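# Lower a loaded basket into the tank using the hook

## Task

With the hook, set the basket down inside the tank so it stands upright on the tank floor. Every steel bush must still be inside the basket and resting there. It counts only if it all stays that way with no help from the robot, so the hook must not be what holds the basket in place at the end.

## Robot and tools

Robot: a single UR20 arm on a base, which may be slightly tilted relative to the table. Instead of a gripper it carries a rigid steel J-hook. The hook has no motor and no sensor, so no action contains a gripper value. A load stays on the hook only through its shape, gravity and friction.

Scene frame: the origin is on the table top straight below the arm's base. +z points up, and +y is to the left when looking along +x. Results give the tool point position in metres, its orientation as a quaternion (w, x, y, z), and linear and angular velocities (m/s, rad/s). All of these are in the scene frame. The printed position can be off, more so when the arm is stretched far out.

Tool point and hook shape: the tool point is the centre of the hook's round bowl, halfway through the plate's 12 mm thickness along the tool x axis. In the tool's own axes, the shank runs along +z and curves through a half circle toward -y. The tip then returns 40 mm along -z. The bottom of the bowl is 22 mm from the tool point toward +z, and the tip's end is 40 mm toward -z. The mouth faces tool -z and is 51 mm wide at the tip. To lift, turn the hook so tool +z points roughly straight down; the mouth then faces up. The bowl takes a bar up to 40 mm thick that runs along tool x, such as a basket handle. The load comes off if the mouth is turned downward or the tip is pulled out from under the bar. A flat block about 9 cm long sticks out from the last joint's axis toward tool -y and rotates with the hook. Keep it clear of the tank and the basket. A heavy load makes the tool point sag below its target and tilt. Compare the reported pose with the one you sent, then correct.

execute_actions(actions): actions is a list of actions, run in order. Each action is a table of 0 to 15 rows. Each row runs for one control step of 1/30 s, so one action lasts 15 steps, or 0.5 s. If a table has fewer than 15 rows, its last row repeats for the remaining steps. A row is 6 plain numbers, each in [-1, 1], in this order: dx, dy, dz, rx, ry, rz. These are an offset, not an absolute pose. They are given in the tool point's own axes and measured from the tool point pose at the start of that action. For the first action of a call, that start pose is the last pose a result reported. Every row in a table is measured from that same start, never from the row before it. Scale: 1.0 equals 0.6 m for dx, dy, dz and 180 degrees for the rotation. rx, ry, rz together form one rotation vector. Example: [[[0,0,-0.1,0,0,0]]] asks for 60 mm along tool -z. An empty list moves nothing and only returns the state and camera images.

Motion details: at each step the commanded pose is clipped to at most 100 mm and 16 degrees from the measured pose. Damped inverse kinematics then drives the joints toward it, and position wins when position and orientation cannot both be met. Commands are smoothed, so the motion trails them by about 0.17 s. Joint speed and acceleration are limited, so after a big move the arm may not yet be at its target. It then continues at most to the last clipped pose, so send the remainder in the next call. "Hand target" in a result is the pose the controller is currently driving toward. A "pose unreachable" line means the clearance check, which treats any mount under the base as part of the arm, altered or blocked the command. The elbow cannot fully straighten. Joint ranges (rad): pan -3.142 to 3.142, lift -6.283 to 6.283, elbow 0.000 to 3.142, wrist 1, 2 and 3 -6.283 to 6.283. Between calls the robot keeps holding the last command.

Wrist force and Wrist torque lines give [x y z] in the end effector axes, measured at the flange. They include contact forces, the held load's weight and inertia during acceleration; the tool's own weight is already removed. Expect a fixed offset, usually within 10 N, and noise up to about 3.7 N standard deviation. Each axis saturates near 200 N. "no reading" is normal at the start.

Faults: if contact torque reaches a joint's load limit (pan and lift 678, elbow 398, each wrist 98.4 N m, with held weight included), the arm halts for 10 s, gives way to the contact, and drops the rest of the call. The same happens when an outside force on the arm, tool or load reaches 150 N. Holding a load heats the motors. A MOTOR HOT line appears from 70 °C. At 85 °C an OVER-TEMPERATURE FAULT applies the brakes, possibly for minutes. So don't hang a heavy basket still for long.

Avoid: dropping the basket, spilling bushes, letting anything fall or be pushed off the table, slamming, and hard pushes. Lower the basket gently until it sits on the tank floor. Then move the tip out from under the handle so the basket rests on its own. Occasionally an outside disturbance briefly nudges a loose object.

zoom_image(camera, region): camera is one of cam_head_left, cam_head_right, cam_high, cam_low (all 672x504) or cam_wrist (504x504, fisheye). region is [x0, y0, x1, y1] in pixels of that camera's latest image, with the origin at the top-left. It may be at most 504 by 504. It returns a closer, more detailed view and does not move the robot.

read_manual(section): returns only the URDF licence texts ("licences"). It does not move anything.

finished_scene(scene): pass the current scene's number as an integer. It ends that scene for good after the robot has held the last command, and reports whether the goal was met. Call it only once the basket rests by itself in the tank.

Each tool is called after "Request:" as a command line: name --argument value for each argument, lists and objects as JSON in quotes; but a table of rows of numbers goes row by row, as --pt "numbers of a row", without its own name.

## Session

Request:
execute_actions --actions '[]'

Scene clock: 0.00 s.
end_effector_position=(+1.1072, -0.4294, +0.1291) end_effector_quat_wxyz=(-0.209, +0.138, +0.943, -0.219) end_effector_velocity=(+0.000, +0.000, -0.001) end_effector_angular_velocity=(+0.000, +0.001, +0.000)
Joint positions: [-0.341 -0.867  1.514 -1.868 -2.08  -1.558]
Joint velocities: [ 0.     0.001 -0.     0.    -0.     0.   ]
Motor temperatures (°C, as the motors report them): [25 26 24 28 30 28]
Wrist force (N, on the end effector, along its own x y z axes, offset not removed): no reading
Wrist torque (N m, same axes, about the end effector's origin, offset not removed): no reading
Hand target: +1.107, -0.429, +0.129; -0.209, +0.138, +0.943, -0.219

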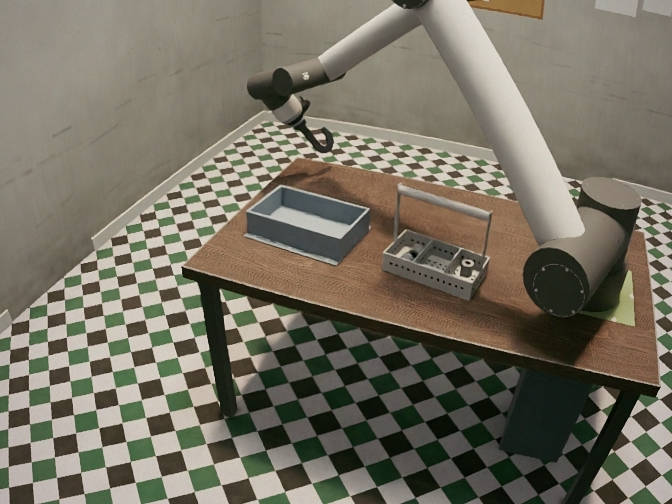

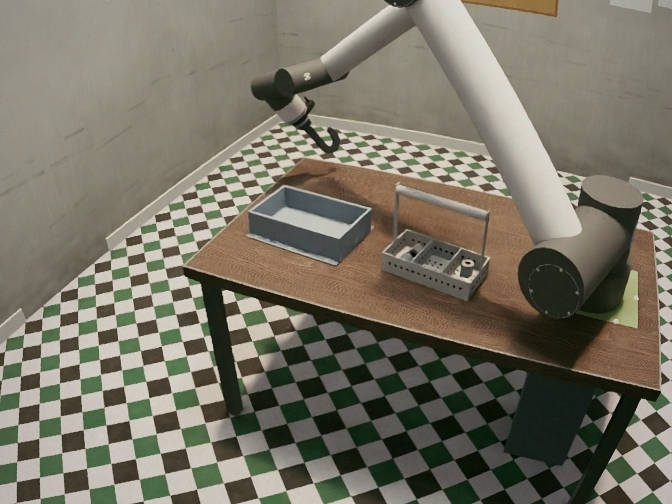

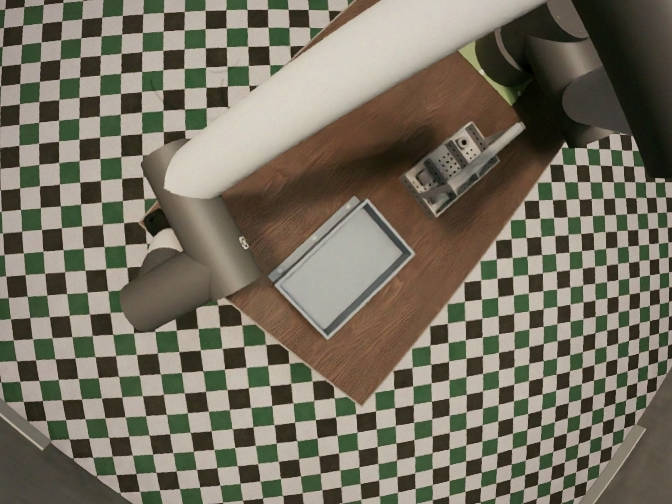

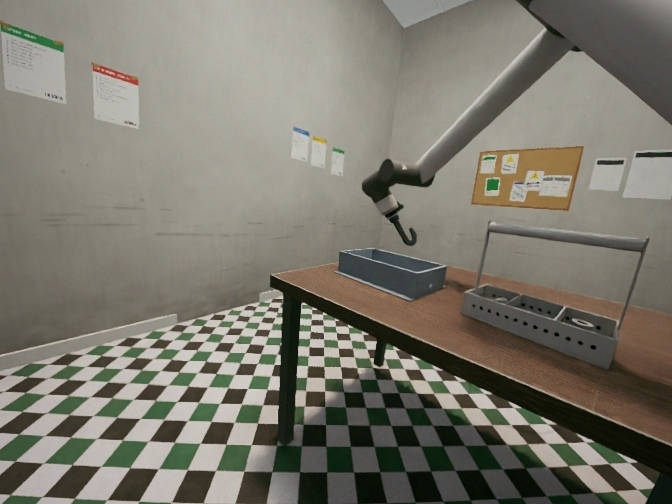

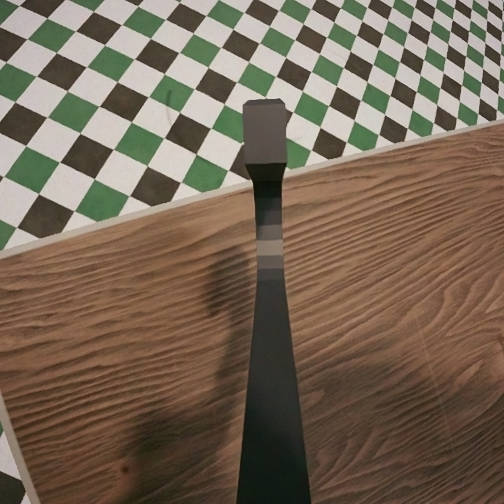

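Request:
zoom_image --camera "cam_high" --region '[250, 100, 550, 350]'

Request:
zoom_image --camera "cam_head_left" --region '[230, 160, 510, 320]'

Region (250, 100, 550, 350) of cam_high's 672x504 image, scaled by 1.680, with more detail than that image has.

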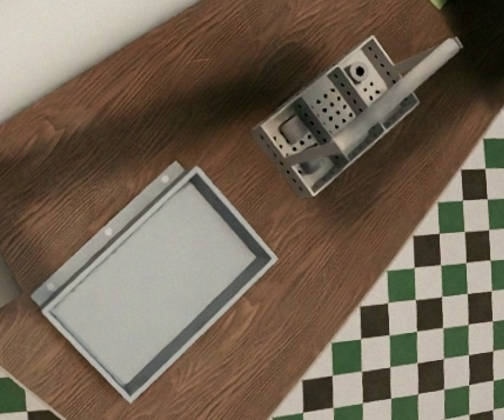

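Region (230, 160, 510, 320) of cam_head_left's 672x504 image, scaled by 1.800, with more detail than that image has; it fills the top 288 rows of this view, and the rest is white.

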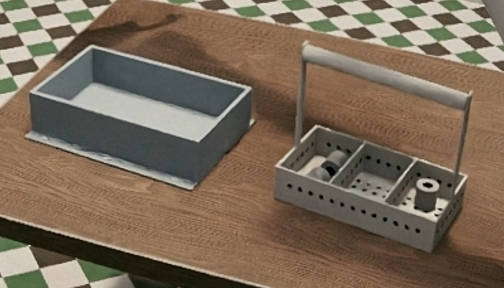

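Request:
execute_actions --actions '[[[0.0088,0.0013,-0.0041,-0.0031,-0.0025,-0.0007],[0.0265,0.0039,-0.0122,-0.0092,-0.0074,-0.0022],[0.0530,0.0077,-0.0244,-0.0183,-0.0147,-0.0045],[0.0840,0.0122,-0.0386,-0.0290,-0.0233,-0.0070],[0.1171,0.0170,-0.0539,-0.0405,-0.0325,-0.0098],[0.1503,0.0218,-0.0691,-0.0519,-0.0417,-0.0126],[0.1834,0.0266,-0.0844,-0.0634,-0.0509,-0.0154],[0.2166,0.0315,-0.0996,-0.0748,-0.0601,-0.0182],[0.2497,0.0363,-0.1149,-0.0863,-0.0693,-0.0210],[0.2829,0.0411,-0.1301,-0.0977,-0.0785,-0.0237],[0.3160,0.0459,-0.1454,-0.1092,-0.0877,-0.0265],[0.3492,0.0507,-0.1606,-0.1206,-0.0969,-0.0293],[0.3823,0.0555,-0.1759,-0.1321,-0.1061,-0.0321],[0.4133,0.0600,-0.1901,-0.1428,-0.1147,-0.0347],[0.4420,0.0642,-0.2033,-0.1527,-0.1227,-0.0371]]]'

Scene clock: 5.00 s.
end_effector_position=(+0.9936, -0.3122, +0.2443) end_effector_quat_wxyz=(-0.069, +0.101, +0.990, -0.068) end_effector_velocity=(-0.333, +0.332, +0.334) end_effector_angular_velocity=(+0.837, -0.988, +0.259)
Joint positions: [-0.384 -1.191  1.833 -2.118 -1.734 -1.769]
Joint velocities: [-0.214 -0.94   0.848 -0.577  1.113 -0.578]
Motor temperatures (°C, as the motors report them): [25 26 24 28 30 28]
Wrist force (N, on the end effector, along its own x y z axes, offset not removed): [1.9 1.4 4.0]
Wrist torque (N m, same axes, about the end effector's origin, offset not removed): [0.62 -0.39 0.23]
Hand target: +0.954, -0.267, +0.285; -0.012, +0.085, +0.996, -0.012
Off the commanded pose: 0.095 m, 11 deg; position clipped at the last step of the last action.

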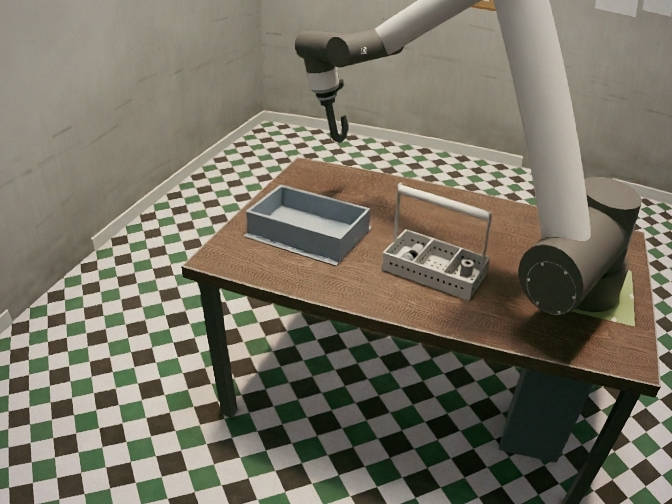

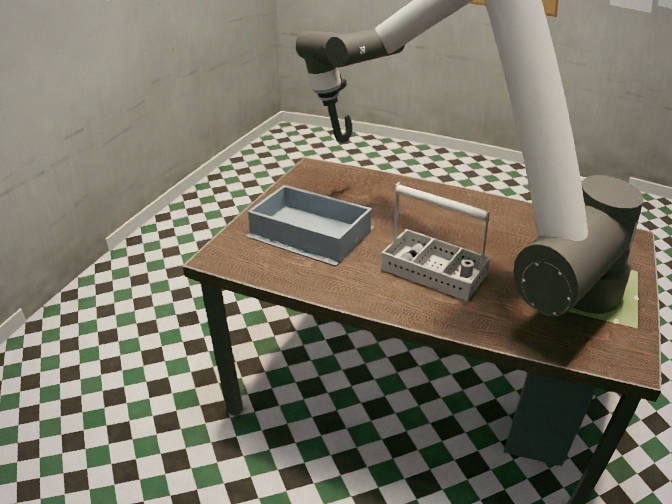

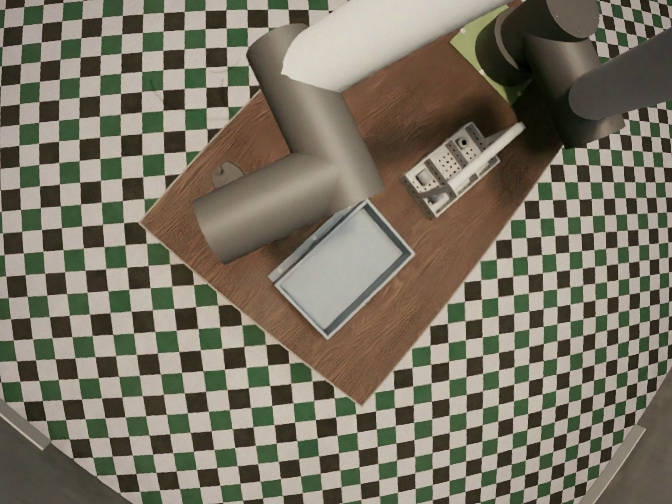

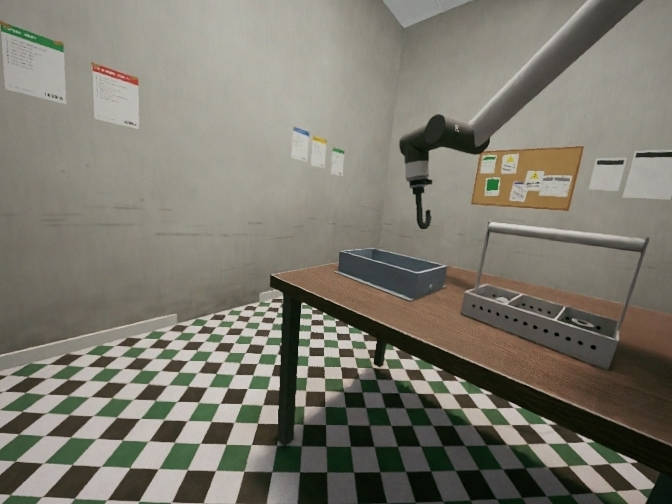

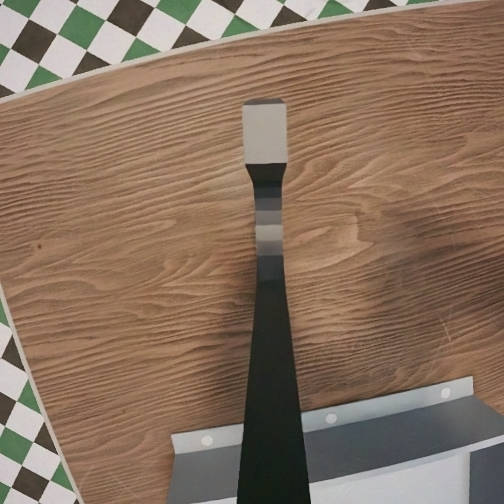

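Request:
execute_actions --actions '[]'

Scene clock: 5.10 s.
end_effector_position=(+0.9666, -0.2823, +0.2723) end_effector_quat_wxyz=(-0.030, +0.091, +0.995, -0.030) end_effector_velocity=(-0.162, +0.193, +0.169) end_effector_angular_velocity=(+0.420, -0.508, +0.139)
Joint positions: [-0.402 -1.269  1.901 -2.162 -1.639 -1.815]
Joint velocities: [-0.102 -0.472  0.407 -0.243  0.583 -0.262]
Motor temperatures (°C, as the motors report them): [25 26 24 28 30 28]
Wrist force (N, on the end effector, along its own x y z axes, offset not removed): [17.3 5.0 -7.2]
Wrist torque (N m, same axes, about the end effector's origin, offset not removed): [0.67 -3.11 -0.38]
Hand target: +0.954, -0.267, +0.285; -0.012, +0.085, +0.996, -0.012
Off the commanded pose: 0.046 m, 5 deg; position clipped at the last step of the last action.

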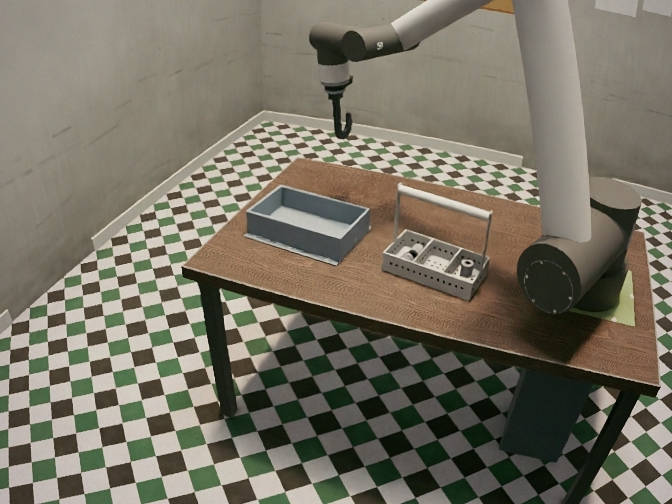

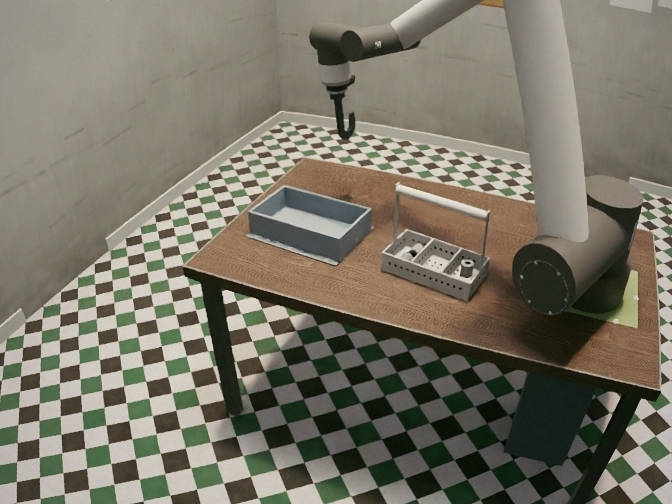

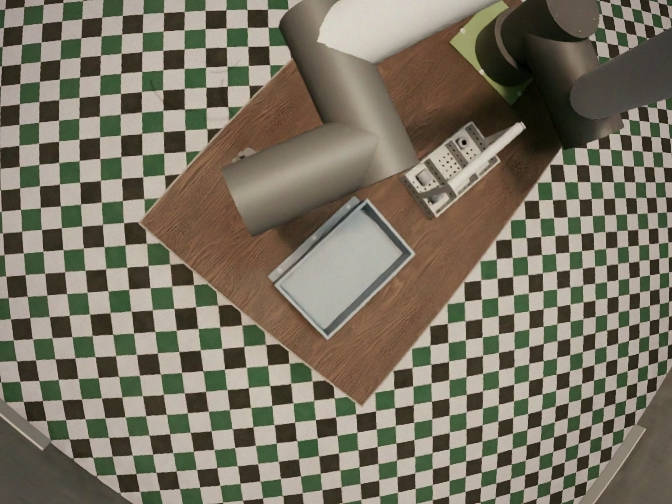

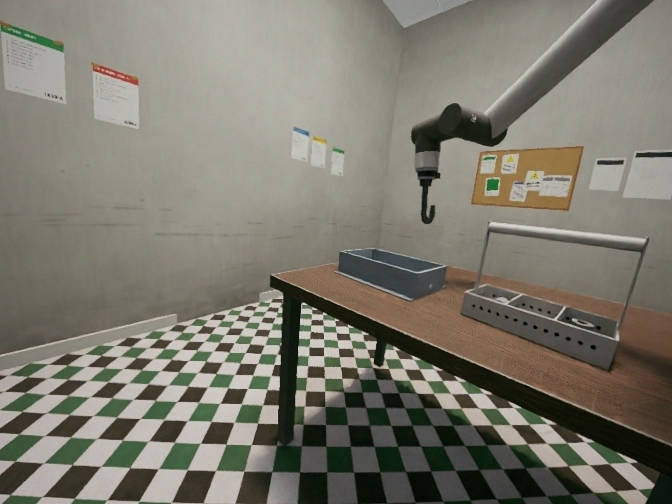

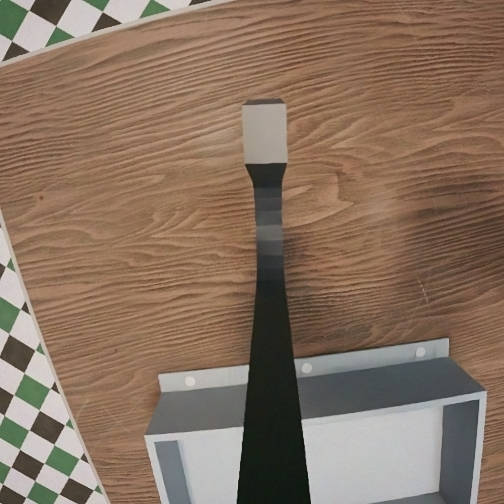

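Request:
zoom_image --camera "cam_high" --region '[380, 100, 540, 230]'

Request:
execute_actions --actions '[]'

Region (380, 100, 540, 230) of cam_high's 672x504 image, scaled by 3.150, with more detail than that image has; it fills the top 410 rows of this view, and the rest is white.

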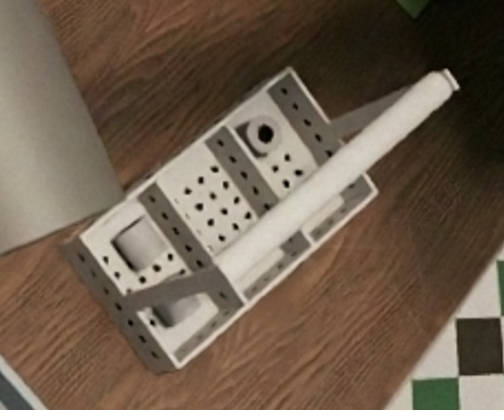

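Scene clock: 5.23 s.
end_effector_position=(+0.9565, -0.2700, +0.2828) end_effector_quat_wxyz=(-0.015, +0.086, +0.996, -0.016) end_effector_velocity=(-0.028, +0.034, +0.026) end_effector_angular_velocity=(+0.074, -0.089, +0.027)
Joint positions: [-0.408 -1.299  1.927 -2.177 -1.602 -1.831]
Joint velocities: [-0.018 -0.079  0.071 -0.044  0.103 -0.047]
Motor temperatures (°C, as the motors report them): [25 26 24 28 30 28]
Wrist force (N, on the end effector, along its own x y z axes, offset not removed): [5.6 0.3 1.6]
Wrist torque (N m, same axes, about the end effector's origin, offset not removed): [0.19 -1.13 0.01]
Hand target: +0.954, -0.267, +0.285; -0.012, +0.085, +0.996, -0.012
Off the commanded pose: 0.027 m, 3 deg; position clipped at the last step of the last action.

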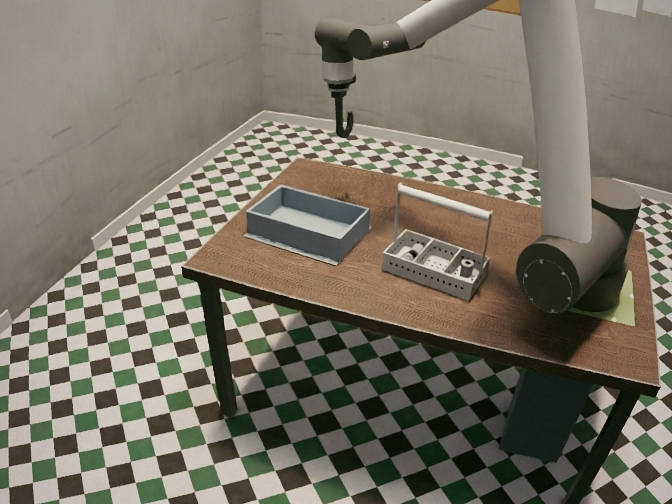

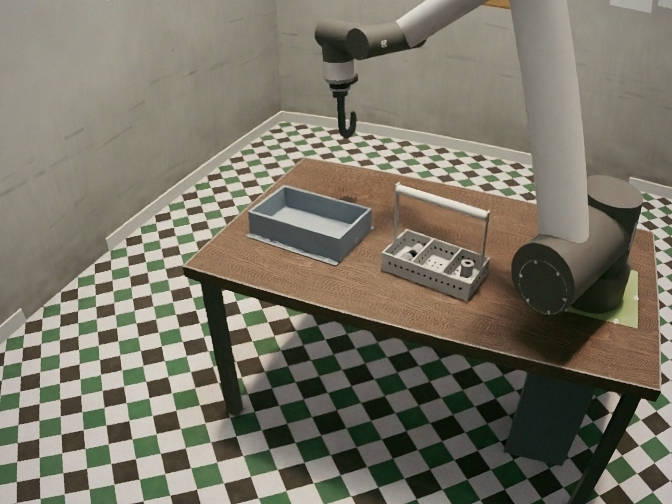

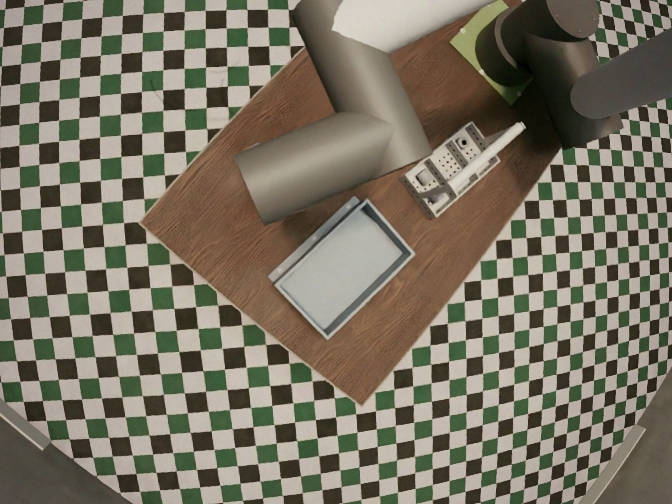

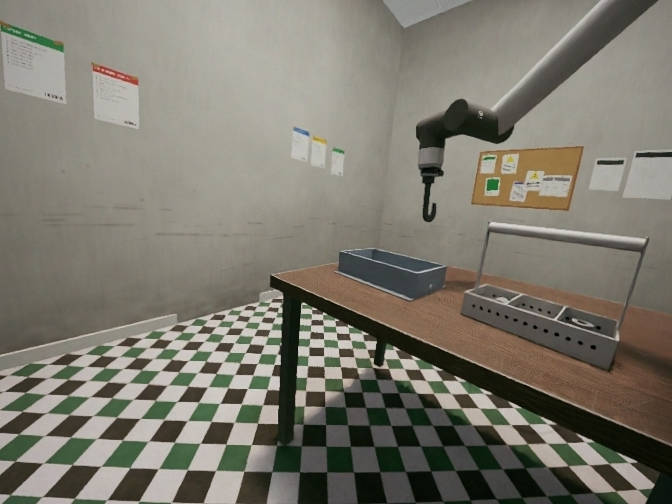

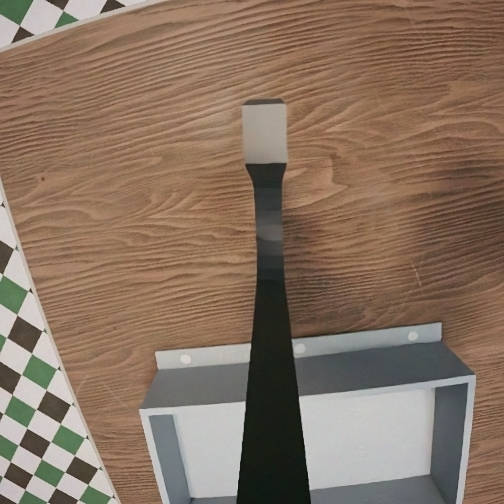

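Request:
execute_actions --actions '[]'

Request:
zoom_image --camera "cam_wrist" --region '[100, 290, 504, 504]'

Scene clock: 5.60 s.
end_effector_position=(+0.9544, -0.2674, +0.2847) end_effector_quat_wxyz=(-0.012, +0.085, +0.996, -0.012) end_effector_velocity=(-0.001, +0.000, -0.000) end_effector_angular_velocity=(-0.000, +0.000, -0.000)
Joint positions: [-0.41  -1.305  1.932 -2.18  -1.594 -1.835]
Joint velocities: [ 0.    -0.001  0.001 -0.    -0.     0.   ]
Motor temperatures (°C, as the motors report them): [25 26 24 28 30 28]
Wrist force (N, on the end effector, along its own x y z axes, offset not removed): [4.2 1.5 5.0]
Wrist torque (N m, same axes, about the end effector's origin, offset not removed): [0.66 -0.84 0.04]
Hand target: +0.954, -0.267, +0.285; -0.012, +0.085, +0.996, -0.012
Off the commanded pose: 0.024 m, 2 deg; position clipped at the last step of the last action.

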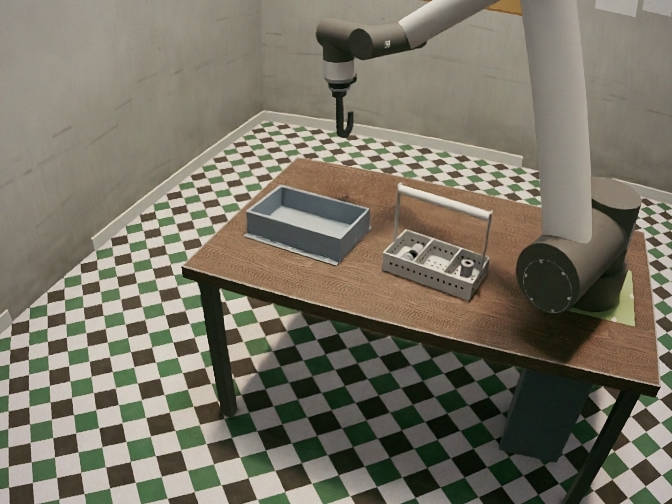

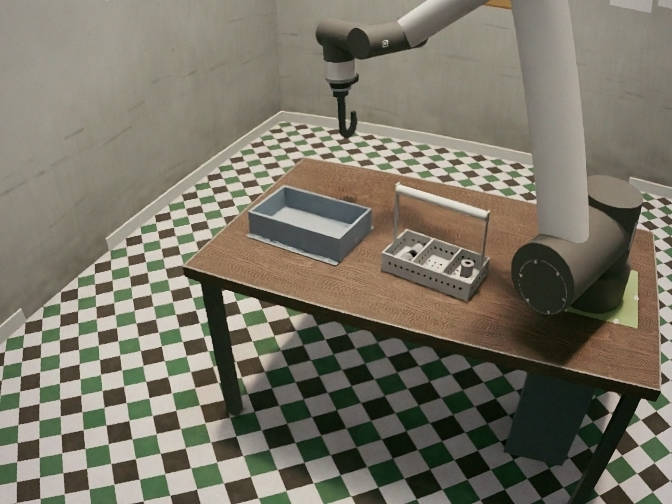

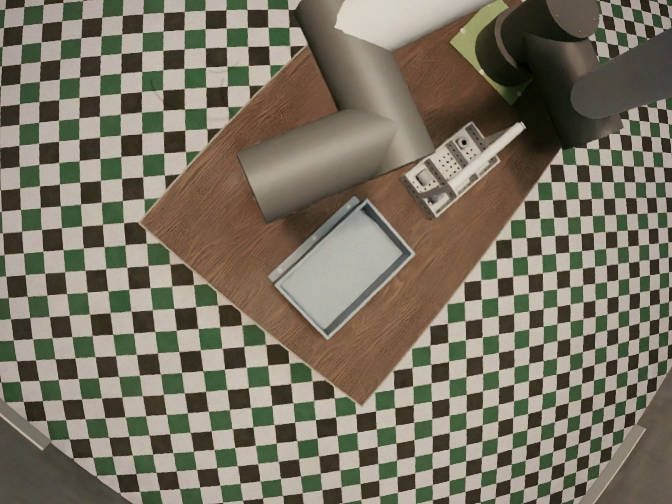

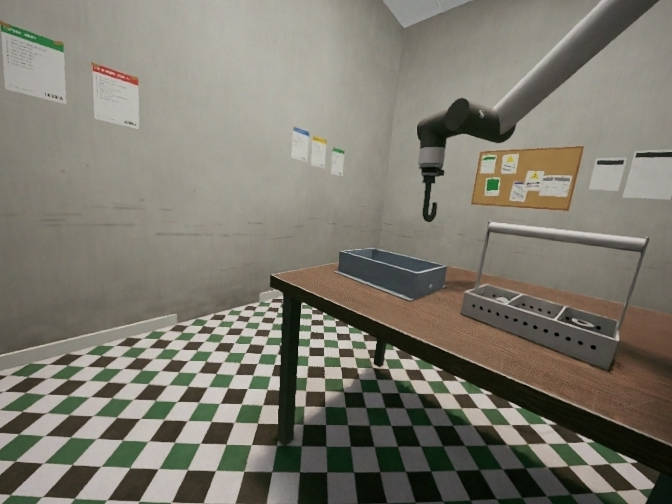

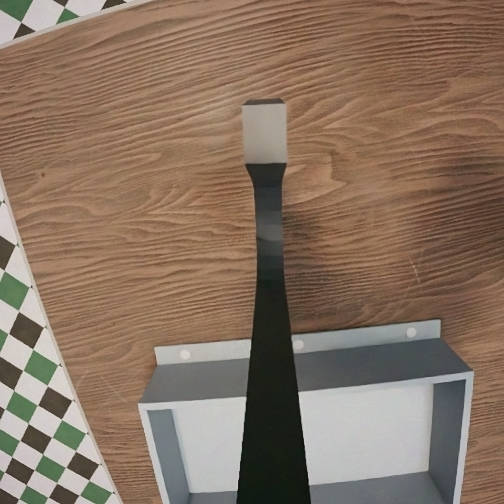

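Region (100, 290, 504, 504) of cam_wrist's 504x504 image, scaled by 1.248, with more detail than that image has; it fills the top 267 rows of this view, and the rest is white.

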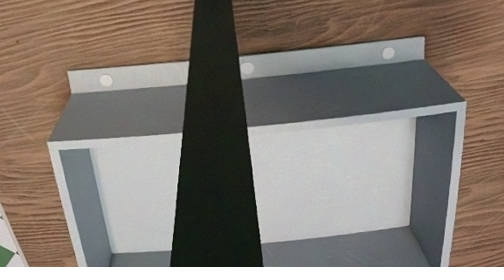

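Request:
execute_actions --actions '[[[0.0066,0.0051,-0.0033,-0.001,-0.0009,0],[0.0199,0.0152,-0.0100,-0.002,-0.0018,0],[0.0397,0.0304,-0.0183,-0.003,-0.0026,0],[0.0648,0.0497,-0.0282,-0.0042,-0.0035,0],[0.0906,0.0695,-0.0382,-0.0052,-0.0044,0],[0.1164,0.0893,-0.0481,-0.0062,-0.0053,0],[0.1422,0.1092,-0.0581,-0.0073,-0.0061,0],[0.1679,0.1290,-0.0680,-0.0083,-0.007,0],[0.1937,0.1488,-0.0763,-0.0083,-0.007,0],[0.2194,0.1687,-0.0830,-0.0083,-0.007,0],[0.2450,0.1887,-0.0879,-0.0083,-0.007,0],[0.2707,0.2087,-0.0912,-0.0083,-0.007,0],[0.2962,0.2287,-0.0912,-0.0083,-0.007,0],[0.3218,0.2488,-0.0911,-0.0083,-0.007,0],[0.3473,0.2689,-0.0911,-0.0083,-0.007,0]],[[0.1534,0.1205,-0.012,0,0,0],[0.1823,0.1431,-0.012,0,0,0],[0.2111,0.1658,-0.012,0,0,0],[0.2400,0.1884,-0.012,0,0,0],[0.2688,0.2111,-0.012,0,0,0],[0.2977,0.2337,-0.012,0,0,0],[0.3265,0.2564,-0.012,0,0,0],[0.3554,0.2790,-0.012,0,0,0],[0.3842,0.3017,-0.012,0,0,0],[0.4131,0.3244,-0.012,0,0,0],[0.4419,0.3470,-0.012,0,0,0],[0.4708,0.3697,-0.012,0,0,0],[0.4996,0.3923,-0.012,0,0,0],[0.5285,0.4150,-0.012,0,0,0],[0.5573,0.4376,-0.012,0,0,0]]]'

Scene clock: 10.73 s.
end_effector_position=(+0.6233, +0.0956, +0.3284) end_effector_quat_wxyz=(-0.002, +0.084, +0.996, +0.001) end_effector_velocity=(-0.405, +0.432, -0.003) end_effector_angular_velocity=(+0.006, -0.002, +0.011)
Joint positions: [-0.097 -1.757  2.333 -2.142 -1.56  -1.526]
Joint velocities: [ 0.618 -0.445  0.33   0.107  0.009  0.608]
Motor temperatures (°C, as the motors report them): [25 26 24 28 30 28]
Wrist force (N, on the end effector, along its own x y z axes, offset not removed): [6.1 3.7 4.1]
Wrist torque (N m, same axes, about the end effector's origin, offset not removed): [1.05 -1.27 -0.03]
Hand target: +0.576, +0.145, +0.328; -0.002, +0.083, +0.997, +0.001
Off the commanded pose: 0.123 m, 0 deg; position clipped at the last step of the last action.

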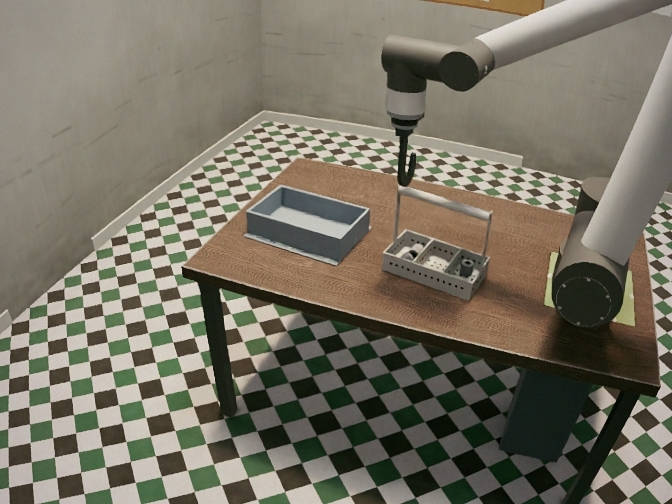

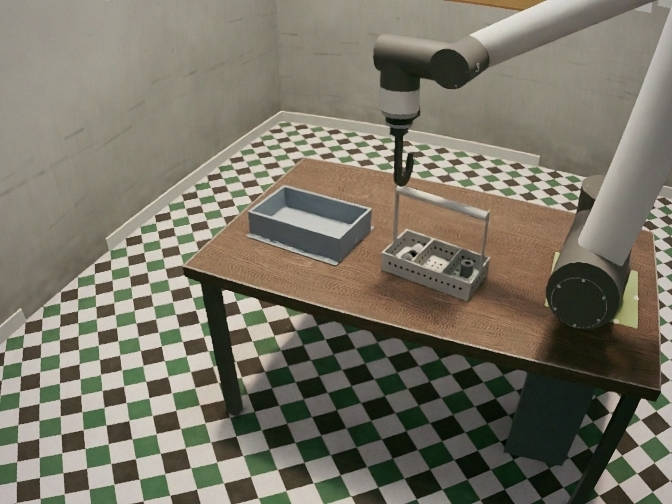

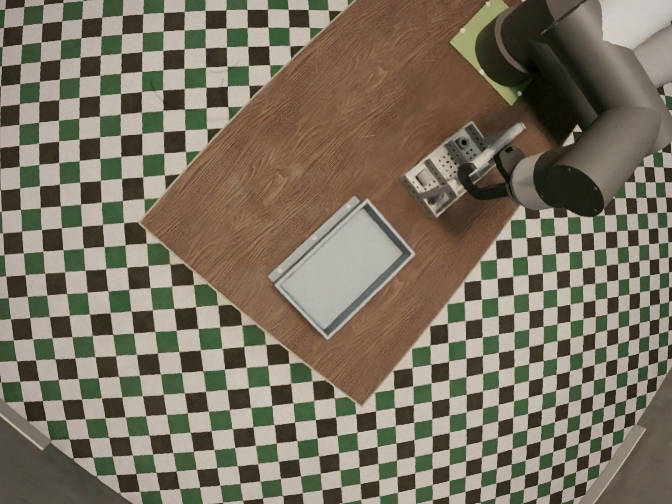

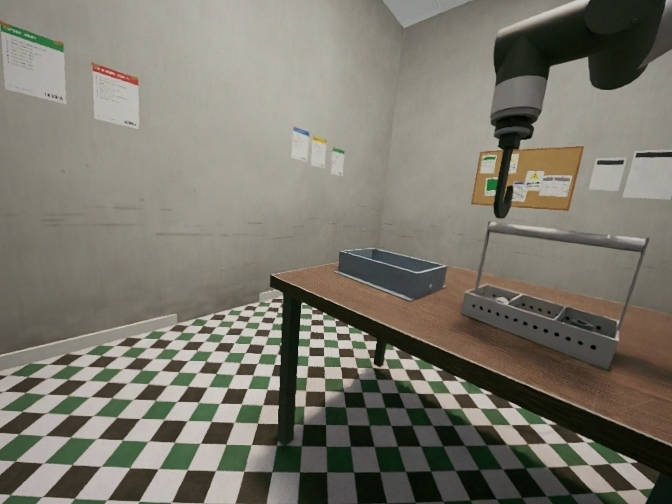

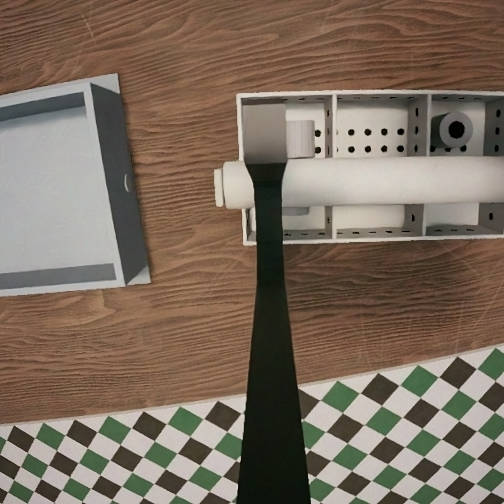

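Request:
zoom_image --camera "cam_low" --region '[440, 130, 672, 380]'

Request:
execute_actions --actions '[]'

Region (440, 130, 672, 380) of cam_low's 672x504 image, scaled by 2.016, with more detail than that image has; it fills the left 468 columns of this view, and the rest is white.

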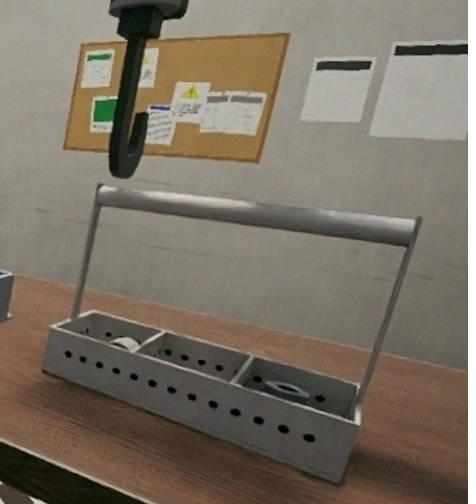

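Scene clock: 10.90 s.
end_effector_position=(+0.5820, +0.1391, +0.3282) end_effector_quat_wxyz=(-0.002, +0.083, +0.997, +0.001) end_effector_velocity=(-0.084, +0.083, -0.003) end_effector_angular_velocity=(+0.001, -0.001, +0.002)
Joint positions: [-0.031 -1.801  2.365 -2.131 -1.559 -1.46 ]
Joint velocities: [ 0.134 -0.084  0.061  0.021  0.001  0.132]
Motor temperatures (°C, as the motors report them): [25 26 24 28 30 28]
Wrist force (N, on the end effector, along its own x y z axes, offset not removed): [6.9 4.6 5.3]
Wrist torque (N m, same axes, about the end effector's origin, offset not removed): [1.07 -1.15 0.05]
Hand target: +0.576, +0.145, +0.328; -0.002, +0.083, +0.997, +0.001
Off the commanded pose: 0.064 m, 0 deg; position clipped at the last step of the last action.

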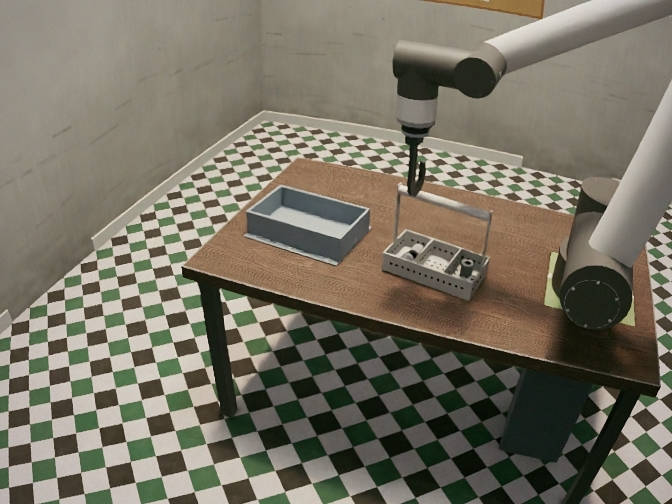

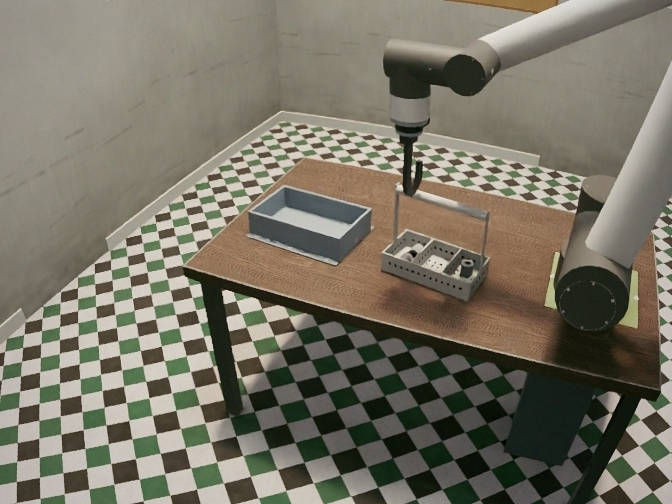

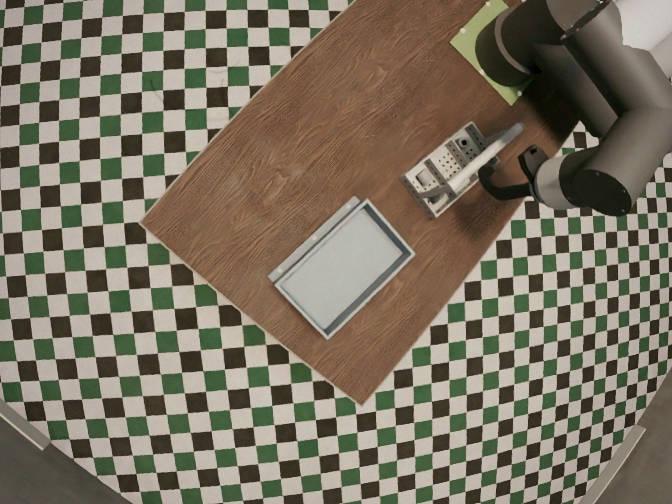

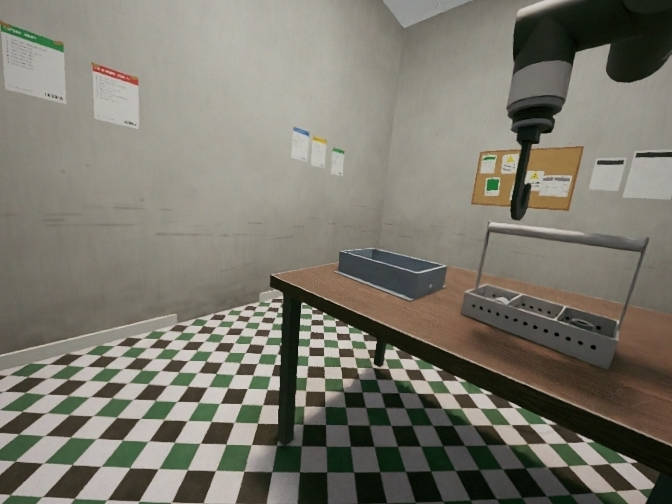

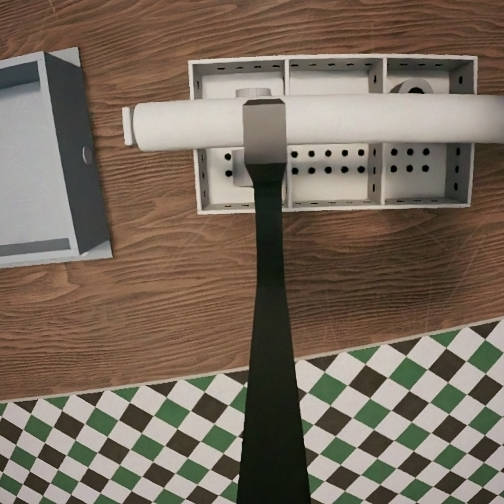

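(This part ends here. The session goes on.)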